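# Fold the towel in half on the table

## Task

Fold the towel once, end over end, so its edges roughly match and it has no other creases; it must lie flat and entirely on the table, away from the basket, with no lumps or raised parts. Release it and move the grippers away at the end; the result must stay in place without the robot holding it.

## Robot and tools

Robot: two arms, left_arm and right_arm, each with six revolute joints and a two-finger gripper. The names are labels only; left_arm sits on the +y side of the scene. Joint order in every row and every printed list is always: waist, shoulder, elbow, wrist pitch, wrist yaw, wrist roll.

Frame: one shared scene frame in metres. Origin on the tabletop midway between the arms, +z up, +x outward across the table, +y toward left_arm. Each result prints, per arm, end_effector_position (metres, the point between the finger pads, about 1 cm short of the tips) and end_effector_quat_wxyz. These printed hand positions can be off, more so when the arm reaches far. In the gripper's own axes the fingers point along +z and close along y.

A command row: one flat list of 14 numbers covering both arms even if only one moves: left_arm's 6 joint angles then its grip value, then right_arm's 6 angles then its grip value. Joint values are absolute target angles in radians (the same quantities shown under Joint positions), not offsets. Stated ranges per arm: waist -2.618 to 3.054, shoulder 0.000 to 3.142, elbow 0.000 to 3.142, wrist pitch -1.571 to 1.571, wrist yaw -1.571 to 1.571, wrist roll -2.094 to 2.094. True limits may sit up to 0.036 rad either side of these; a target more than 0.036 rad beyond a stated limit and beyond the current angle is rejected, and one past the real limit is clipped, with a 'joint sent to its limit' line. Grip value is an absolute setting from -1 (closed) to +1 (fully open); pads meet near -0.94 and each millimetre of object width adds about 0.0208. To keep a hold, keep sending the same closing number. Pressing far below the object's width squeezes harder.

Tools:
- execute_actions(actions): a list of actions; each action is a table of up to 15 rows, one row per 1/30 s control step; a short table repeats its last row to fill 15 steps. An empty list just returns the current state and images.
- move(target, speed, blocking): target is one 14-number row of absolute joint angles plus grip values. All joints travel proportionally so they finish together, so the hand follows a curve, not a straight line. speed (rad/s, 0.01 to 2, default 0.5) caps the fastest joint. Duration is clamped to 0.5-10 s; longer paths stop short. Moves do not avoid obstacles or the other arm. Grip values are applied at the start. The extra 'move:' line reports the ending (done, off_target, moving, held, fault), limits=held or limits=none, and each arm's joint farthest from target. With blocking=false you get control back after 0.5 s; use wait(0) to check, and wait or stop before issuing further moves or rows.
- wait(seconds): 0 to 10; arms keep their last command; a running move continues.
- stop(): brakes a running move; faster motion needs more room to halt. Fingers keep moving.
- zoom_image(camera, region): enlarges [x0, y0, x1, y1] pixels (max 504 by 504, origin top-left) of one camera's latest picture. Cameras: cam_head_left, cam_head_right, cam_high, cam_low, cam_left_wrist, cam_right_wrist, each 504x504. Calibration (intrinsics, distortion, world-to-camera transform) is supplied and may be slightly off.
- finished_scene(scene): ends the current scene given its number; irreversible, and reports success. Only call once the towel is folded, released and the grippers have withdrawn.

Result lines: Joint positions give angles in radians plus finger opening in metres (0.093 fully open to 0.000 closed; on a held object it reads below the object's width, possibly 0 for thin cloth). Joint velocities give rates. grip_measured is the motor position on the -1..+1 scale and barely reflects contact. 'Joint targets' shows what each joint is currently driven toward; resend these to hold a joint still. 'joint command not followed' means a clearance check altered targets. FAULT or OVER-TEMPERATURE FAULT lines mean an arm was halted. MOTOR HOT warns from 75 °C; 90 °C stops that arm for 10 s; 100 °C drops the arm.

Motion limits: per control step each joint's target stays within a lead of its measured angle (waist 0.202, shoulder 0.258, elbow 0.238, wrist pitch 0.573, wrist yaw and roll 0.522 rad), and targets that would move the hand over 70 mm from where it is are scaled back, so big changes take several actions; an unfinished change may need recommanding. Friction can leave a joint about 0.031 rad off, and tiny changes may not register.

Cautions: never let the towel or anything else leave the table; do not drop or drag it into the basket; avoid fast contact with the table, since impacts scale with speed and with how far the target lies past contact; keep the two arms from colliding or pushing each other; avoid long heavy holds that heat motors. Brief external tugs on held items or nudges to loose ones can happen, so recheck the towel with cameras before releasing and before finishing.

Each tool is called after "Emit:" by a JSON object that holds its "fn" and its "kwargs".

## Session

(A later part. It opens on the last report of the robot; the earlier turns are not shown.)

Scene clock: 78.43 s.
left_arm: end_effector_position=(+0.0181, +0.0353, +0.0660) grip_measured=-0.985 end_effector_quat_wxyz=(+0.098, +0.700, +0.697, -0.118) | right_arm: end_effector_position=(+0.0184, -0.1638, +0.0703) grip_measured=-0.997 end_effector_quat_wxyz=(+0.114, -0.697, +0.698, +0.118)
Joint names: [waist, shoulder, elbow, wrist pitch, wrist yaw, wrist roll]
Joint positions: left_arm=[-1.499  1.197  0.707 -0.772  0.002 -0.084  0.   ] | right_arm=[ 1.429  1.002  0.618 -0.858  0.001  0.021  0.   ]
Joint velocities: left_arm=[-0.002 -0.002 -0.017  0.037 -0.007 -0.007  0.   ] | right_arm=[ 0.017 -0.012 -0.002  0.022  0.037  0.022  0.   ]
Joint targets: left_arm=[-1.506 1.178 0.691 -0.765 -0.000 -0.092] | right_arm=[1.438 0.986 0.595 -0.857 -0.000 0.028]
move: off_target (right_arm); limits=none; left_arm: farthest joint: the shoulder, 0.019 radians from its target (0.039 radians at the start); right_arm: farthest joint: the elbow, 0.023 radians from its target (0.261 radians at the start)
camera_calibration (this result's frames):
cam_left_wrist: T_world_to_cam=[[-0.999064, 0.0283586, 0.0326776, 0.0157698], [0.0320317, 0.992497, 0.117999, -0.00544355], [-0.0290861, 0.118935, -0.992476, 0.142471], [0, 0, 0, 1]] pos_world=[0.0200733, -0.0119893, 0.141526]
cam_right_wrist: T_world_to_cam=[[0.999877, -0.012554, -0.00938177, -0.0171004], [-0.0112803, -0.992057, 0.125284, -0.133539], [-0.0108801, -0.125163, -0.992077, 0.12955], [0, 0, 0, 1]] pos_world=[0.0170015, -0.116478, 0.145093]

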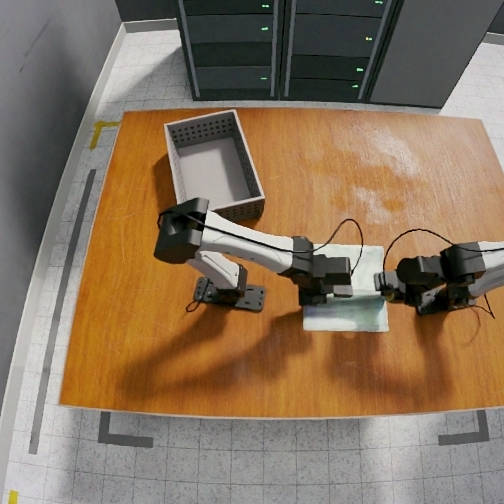

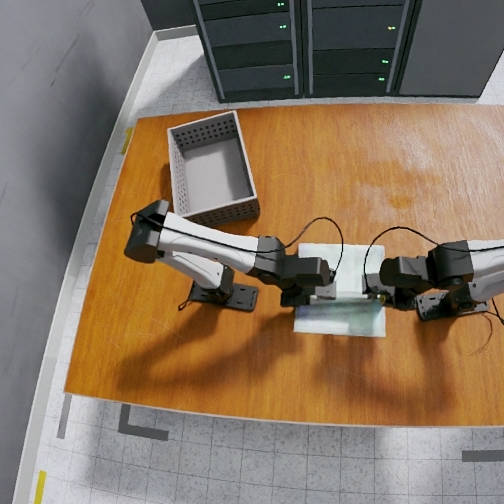

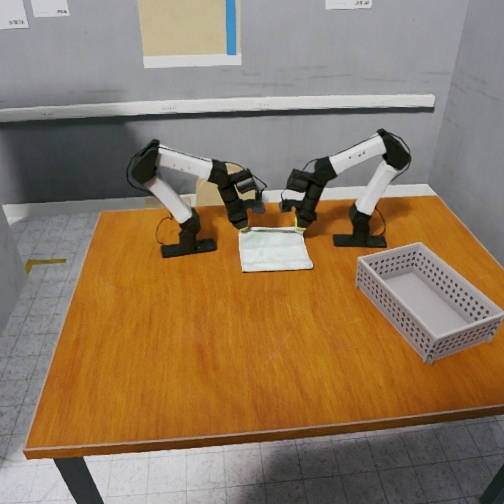

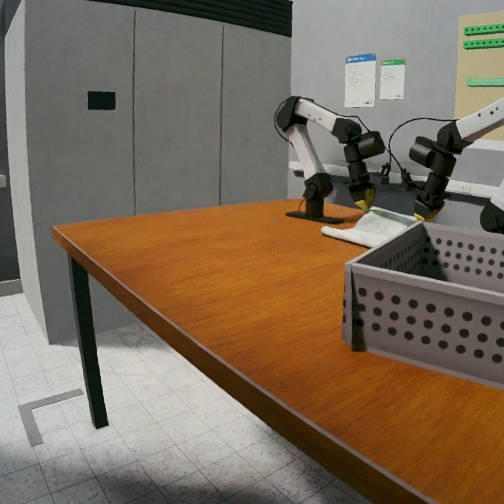

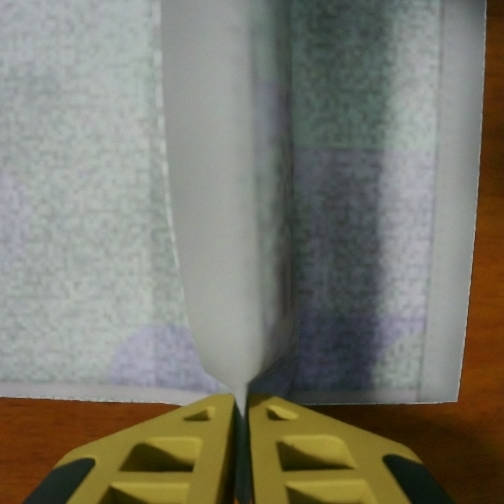

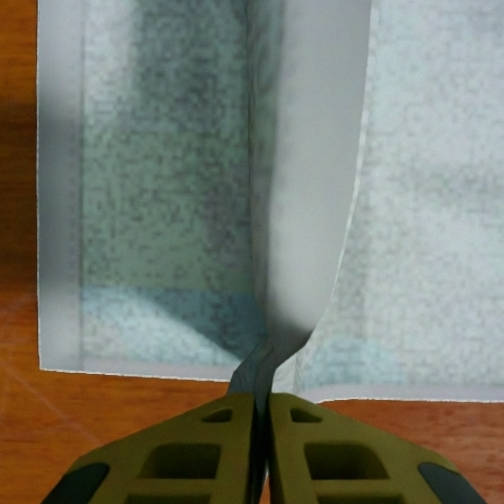

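Emit:
{"fn": "move", "kwargs": {"target": [-1.739,1.286,0.58,-0.565,0,-0.326,-1,1.692,1.15,0.485,-0.612,0,0.282,-1], "speed": 0.3}}

Scene clock: 84.30 s.
left_arm: end_effector_position=(-0.0394, +0.0391, +0.0315) grip_measured=-0.986 end_effector_quat_wxyz=(+0.074, +0.699, +0.696, -0.148) | right_arm: end_effector_position=(-0.0370, -0.1579, +0.0283) grip_measured=-0.997 end_effector_quat_wxyz=(+0.080, -0.697, +0.698, +0.141)
Joint names: [waist, shoulder, elbow, wrist pitch, wrist yaw, wrist roll]
Joint positions: left_arm=[-1.732  1.269  0.6   -0.571  0.001 -0.318  0.   ] | right_arm=[ 1.683  1.133  0.508 -0.619  0.001  0.275  0.   ]
Joint velocities: left_arm=[ 0.002 -0.017 -0.007  0.022 -0.066 -0.007  0.   ] | right_arm=[-0.002 -0.002  0.002  0.022 -0.022  0.007  0.   ]
Joint targets: left_arm=[-1.739 1.286 0.580 -0.565 -0.000 -0.326] | right_arm=[1.692 1.150 0.485 -0.612 0.000 0.282]
move: off_target (right_arm); limits=none; left_arm: farthest joint: the elbow, 0.020 radians from its target (0.127 radians at the start); right_arm: farthest joint: the elbow, 0.023 radians from its target (0.133 radians at the start)
camera_calibration (this result's frames):
cam_left_wrist: T_world_to_cam=[[-0.993362, 0.0399447, 0.107873, -0.0432937], [0.0516541, 0.992804, 0.108033, -0.00223909], [-0.102782, 0.112888, -0.988277, 0.103292], [0, 0, 0, 1]] pos_world=[-0.0322741, -0.00770815, 0.106994]
cam_right_wrist: T_world_to_cam=[[0.996011, 0.000380575, -0.0892337, 0.0420897], [0.0127939, -0.990269, 0.13858, -0.122238], [-0.0883126, -0.139169, -0.986323, 0.0828106], [0, 0, 0, 1]] pos_world=[-0.0330447, -0.10954, 0.102374]

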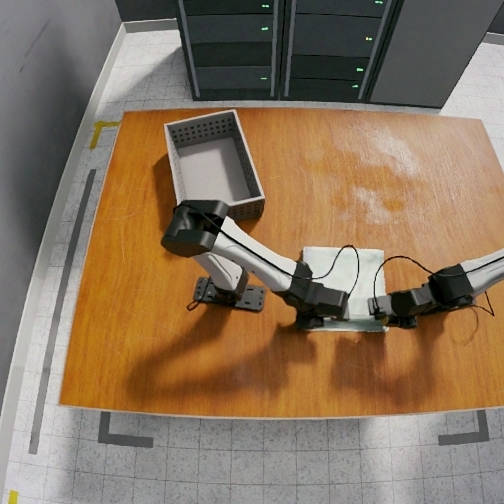

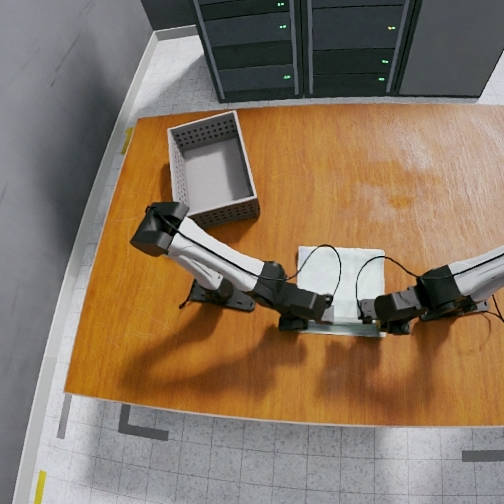

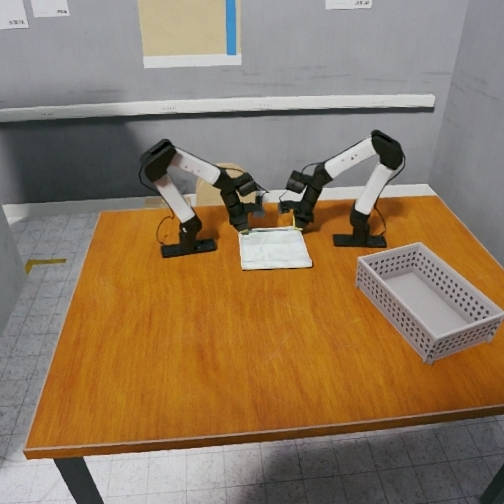

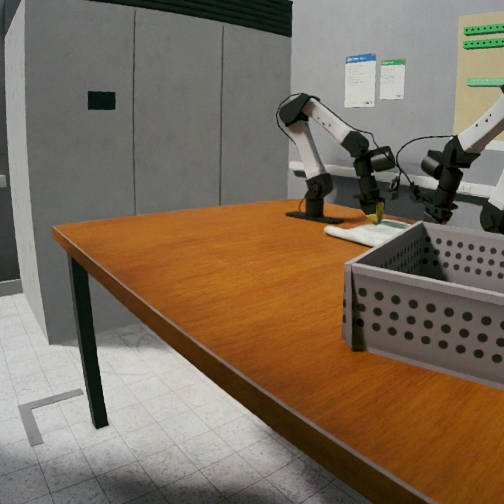

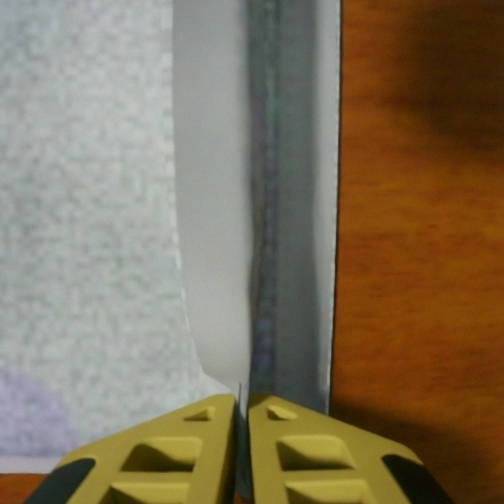

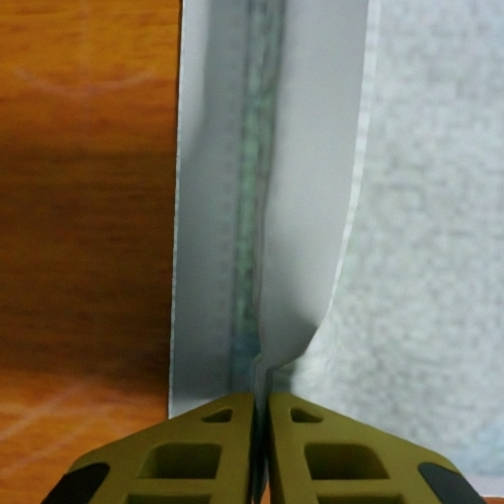

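Emit:
{"fn": "execute_actions", "kwargs": {"actions": [[[-1.739,1.286,0.58,-0.565,0,-0.326,-0.6,1.692,1.15,0.485,-0.612,0,0.282,-0.6]],[[-1.739,1.286,0.58,-0.565,0,-0.326,0.2,1.692,1.15,0.485,-0.612,0,0.282,0.2]]]}}

Emit:
{"fn": "move", "kwargs": {"target": [-1.739,0.7,0.45,-0.9,0,-0.326,0.2,1.692,0.65,0.45,-0.9,0,0.282,0.2], "speed": 0.5}}

Scene clock: 87.33 s.
left_arm: end_effector_position=(-0.0394, +0.0390, +0.0315) grip_measured=+0.198 end_effector_quat_wxyz=(+0.074, +0.698, +0.697, -0.148) | right_arm: end_effector_position=(-0.0370, -0.1577, +0.0284) grip_measured=+0.198 end_effector_quat_wxyz=(+0.080, -0.697, +0.699, +0.142)
Joint names: [waist, shoulder, elbow, wrist pitch, wrist yaw, wrist roll]
Joint positions: left_arm=[-1.732  1.269  0.6   -0.57   0.001 -0.319  0.055] | right_arm=[ 1.683  1.133  0.508 -0.618  0.001  0.276  0.055]
Joint velocities: left_arm=[ 0.007 -0.002 -0.002  0.037  0.066  0.022 -0.   ] | right_arm=[-0.012 -0.007 -0.002  0.022  0.007 -0.022 -0.001]
Joint targets: left_arm=[-1.739 1.286 0.580 -0.565 -0.000 -0.326] | right_arm=[1.692 1.150 0.485 -0.612 -0.000 0.282]
camera_calibration (this result's frames):
cam_left_wrist: T_world_to_cam=[[-0.993353, 0.0388961, 0.108334, -0.0432943], [0.0506308, 0.992886, 0.107767, -0.0021937], [-0.103372, 0.112536, -0.988256, 0.103318], [0, 0, 0, 1]] pos_world=[-0.0322153, -0.00776497, 0.107032]
cam_right_wrist: T_world_to_cam=[[0.99596, -0.000641905, -0.0897913, 0.0419947], [0.0117979, -0.99037, 0.137942, -0.122114], [-0.0890151, -0.138444, -0.986362, 0.0829778], [0, 0, 0, 1]] pos_world=[-0.032998, -0.109423, 0.102461]

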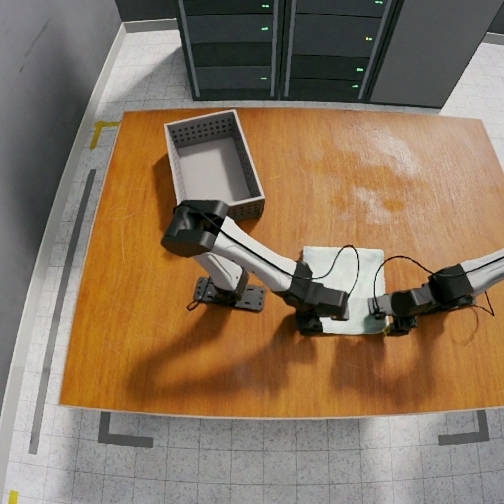

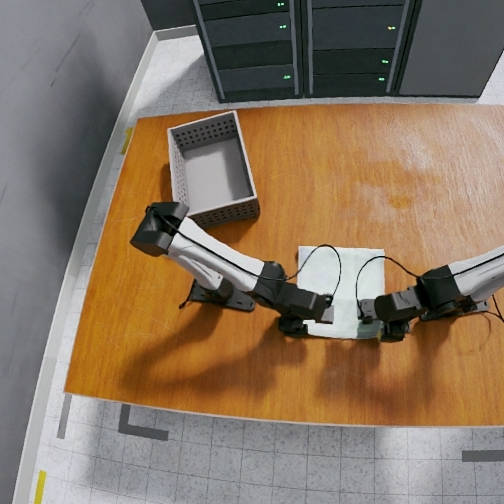

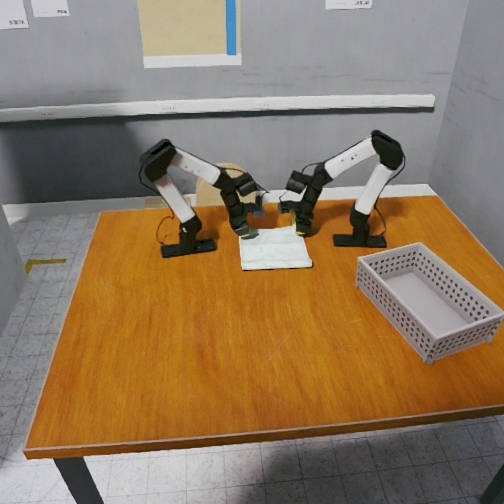

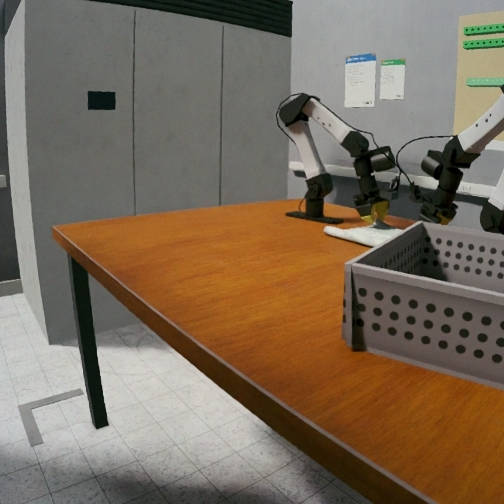

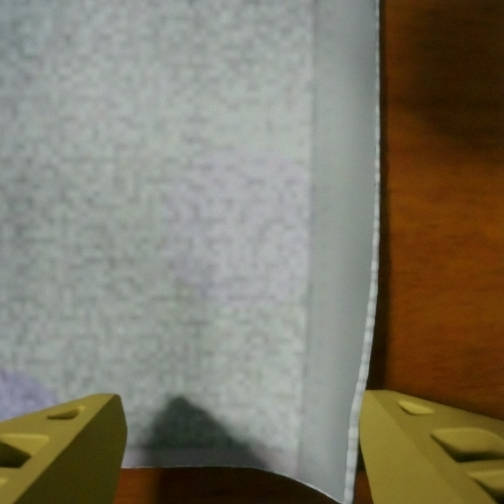

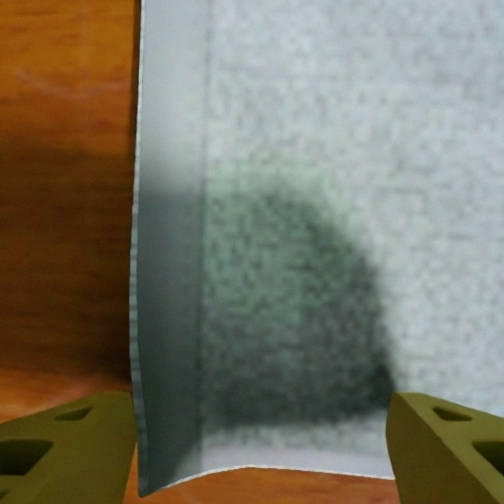

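Scene clock: 89.13 s.
left_arm: end_effector_position=(-0.0155, +0.1110, +0.0640) grip_measured=+0.198 end_effector_quat_wxyz=(+0.096, +0.692, +0.690, -0.191) | right_arm: end_effector_position=(-0.0257, -0.1980, +0.0745) grip_measured=+0.198 end_effector_quat_wxyz=(+0.119, -0.685, +0.687, +0.211)
Joint names: [waist, shoulder, elbow, wrist pitch, wrist yaw, wrist roll]
Joint positions: left_arm=[-1.732  0.714  0.465 -0.891  0.001 -0.319  0.055] | right_arm=[ 1.683  0.665  0.473 -0.89   0.001  0.276  0.055]
Joint velocities: left_arm=[-0.002 -0.002 -0.022 -0.051 -0.022 -0.007 -0.   ] | right_arm=[ 0.007 -0.007 -0.022 -0.051 -0.007 -0.007 -0.001]
Joint targets: left_arm=[-1.739 0.700 0.450 -0.900 -0.000 -0.326] | right_arm=[1.692 0.650 0.450 -0.900 0.000 0.282]
move: off_target (right_arm); limits=none; left_arm: farthest joint: the elbow, 0.015 radians from its target (0.150 radians at the start); right_arm: farthest joint: the elbow, 0.023 radians from its target (0.058 radians at the start)
camera_calibration (this result's frames):
cam_left_wrist: T_world_to_cam=[[-0.989522, 0.0504141, 0.135292, -0.0287708], [0.0525141, 0.998548, 0.0119962, -0.0728326], [-0.134491, 0.0189753, -0.990733, 0.139802], [0, 0, 0, 1]] pos_world=[-0.00584242, 0.0715246, 0.143273]
cam_right_wrist: T_world_to_cam=[[0.991119, 0.0166642, -0.131933, 0.0413314], [0.014418, -0.999735, -0.0179626, -0.158654], [-0.132197, 0.0159009, -0.991096, 0.153688], [0, 0, 0, 1]] pos_world=[-0.0183597, -0.161745, 0.154923]

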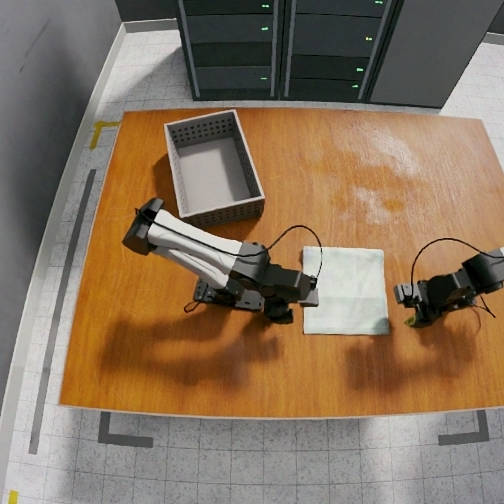

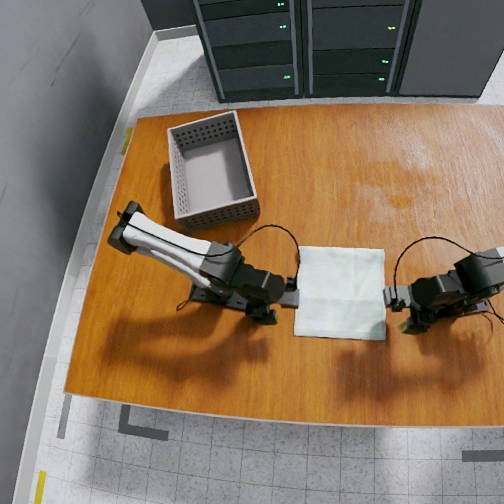

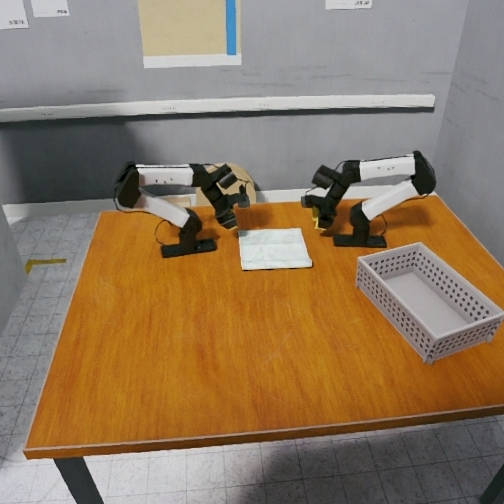

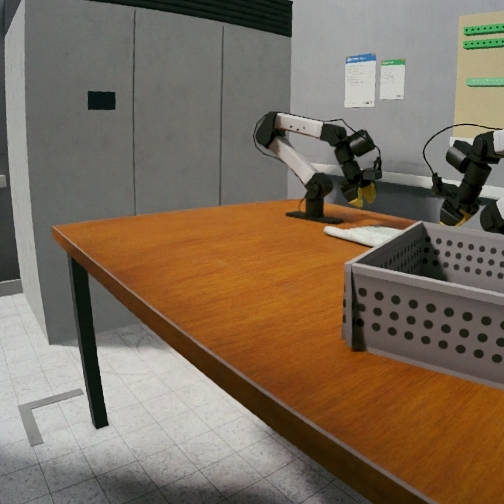

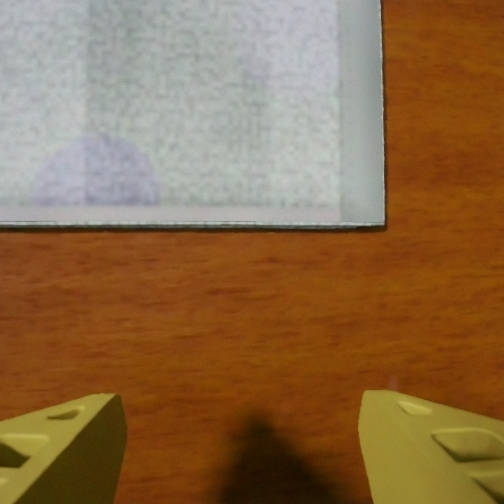

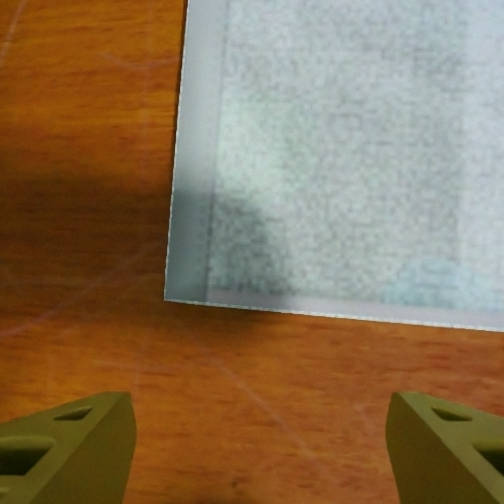

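Emit:
{"fn": "move", "kwargs": {"target": [-0.55,0.4,0.4,-0.9,0,0,0.2,0.0,0.4,0.4,-0.9,0,0,0.2], "speed": 0.8}}

Emit:
{"fn": "zoom_image", "kwargs": {"camera": "cam_high", "region": [200,200,350,300]}}

Scene clock: 93.17 s.
left_arm: end_effector_position=(+0.1718, +0.1605, +0.0914) grip_measured=+0.198 end_effector_quat_wxyz=(+0.311, +0.328, +0.884, -0.119) | right_arm: end_effector_position=(+0.1966, -0.3398, +0.0943) grip_measured=+0.198 end_effector_quat_wxyz=(+0.335, -0.076, +0.939, +0.029)
Joint names: [waist, shoulder, elbow, wrist pitch, wrist yaw, wrist roll]
Joint positions: left_arm=[-0.558  0.414  0.415 -0.892  0.001 -0.008  0.055] | right_arm=[ 0.009  0.418  0.423 -0.89   0.001  0.007  0.055]
Joint velocities: left_arm=[ 0.002 -0.007  0.027 -0.007 -0.081 -0.037  0.002] | right_arm=[-0.017  0.007  0.007 -0.066 -0.037 -0.037 -0.   ]
Joint targets: left_arm=[-0.550 0.400 0.400 -0.900 0.000 -0.000] | right_arm=[-0.000 0.400 0.400 -0.900 -0.000 -0.000]
move: off_target (right_arm); limits=none; left_arm: farthest joint: the elbow, 0.015 radians from its target (0.065 radians at the start); right_arm: farthest joint: the elbow, 0.023 radians from its target (0.073 radians at the start)
camera_calibration (this result's frames):
cam_left_wrist: T_world_to_cam=[[-0.668526, -0.743678, 0.00388271, 0.23469], [-0.720714, 0.646578, -0.250015, 0.0807985], [0.18342, -0.16994, -0.968234, 0.16485], [0, 0, 0, 1]] pos_world=[0.184893, 0.150306, 0.178903]
cam_right_wrist: T_world_to_cam=[[0.153346, -0.98811, -0.0111543, -0.362106], [-0.96203, -0.146701, -0.230167, 0.198514], [0.225794, 0.046026, -0.973087, 0.143131], [0, 0, 0, 1]] pos_world=[0.214186, -0.335266, 0.180931]

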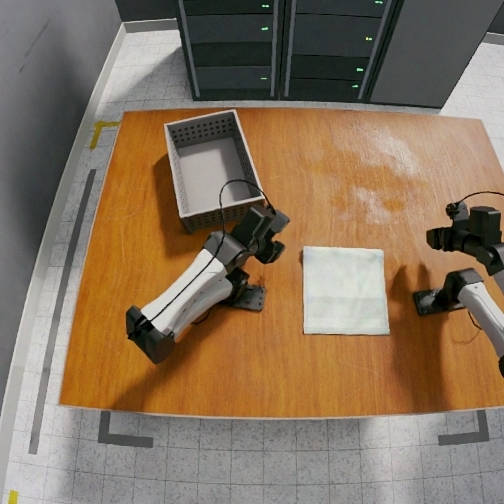

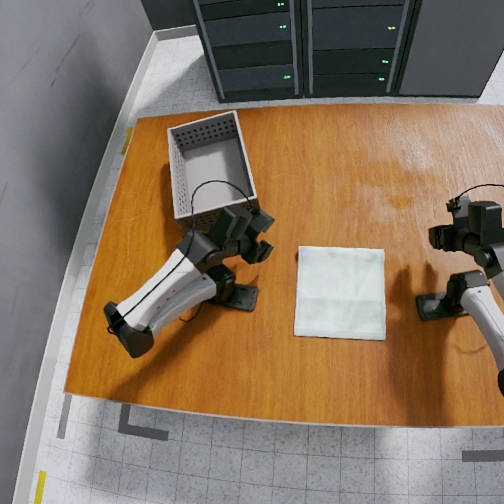

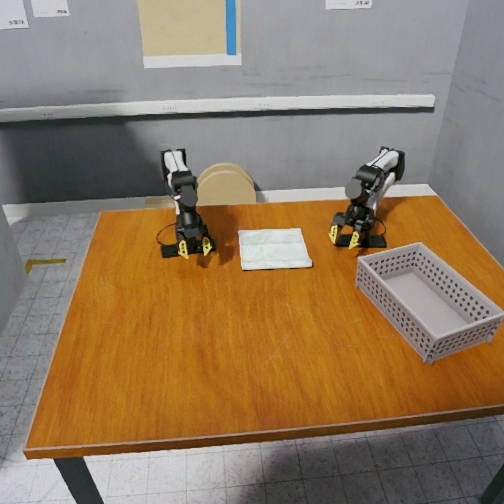

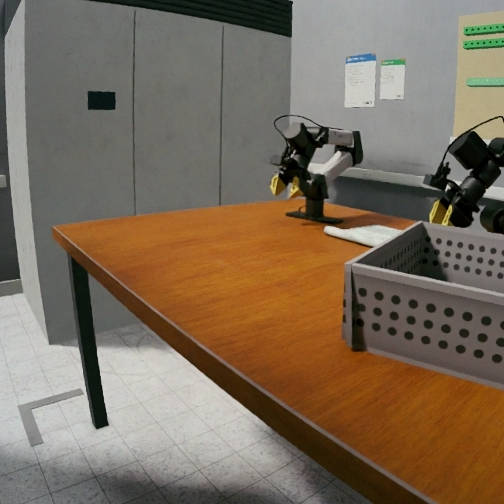

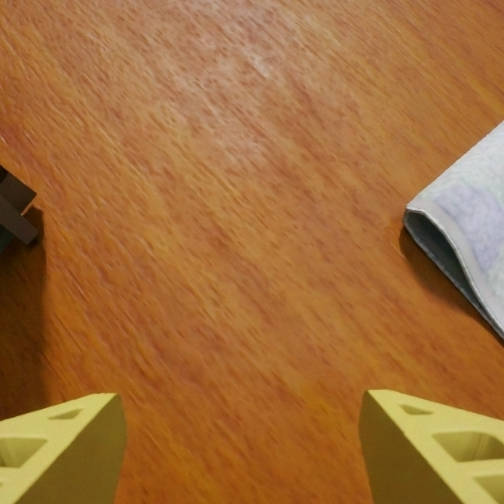

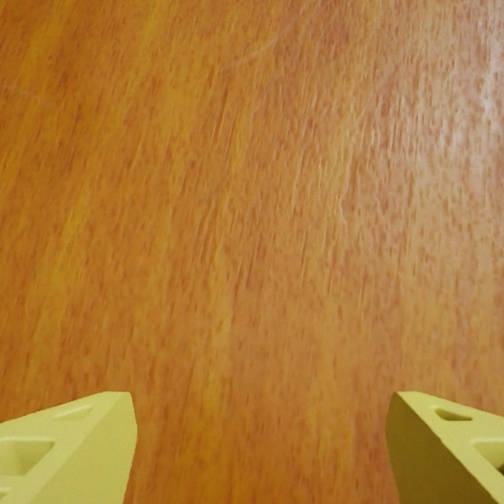

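Region (200, 200, 350, 300) of cam_high's 504x504 image, scaled by 3.360, with more detail than that image has.

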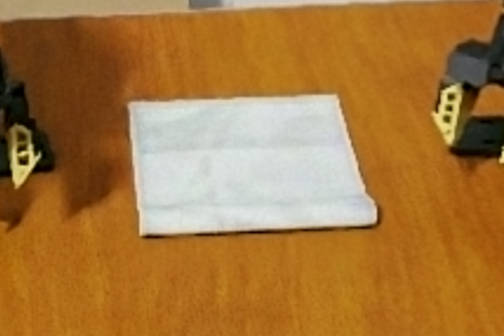

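Emit:
{"fn": "zoom_image", "kwargs": {"camera": "cam_low", "region": [300,200,420,270]}}

Region (300, 200, 420, 270) of cam_low's 504x504 image, scaled by 4.200, with more detail than that image has; it fills the top 294 rows of this view, and the rest is white.

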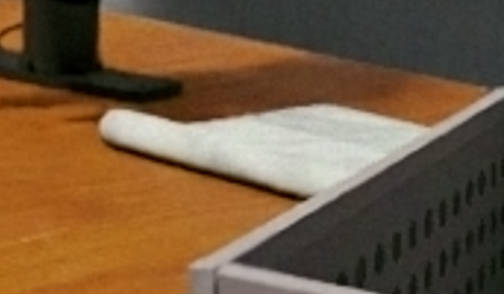

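Emit:
{"fn": "finished_scene", "kwargs": {"scene": 2}}

The scene is finished: the task was done.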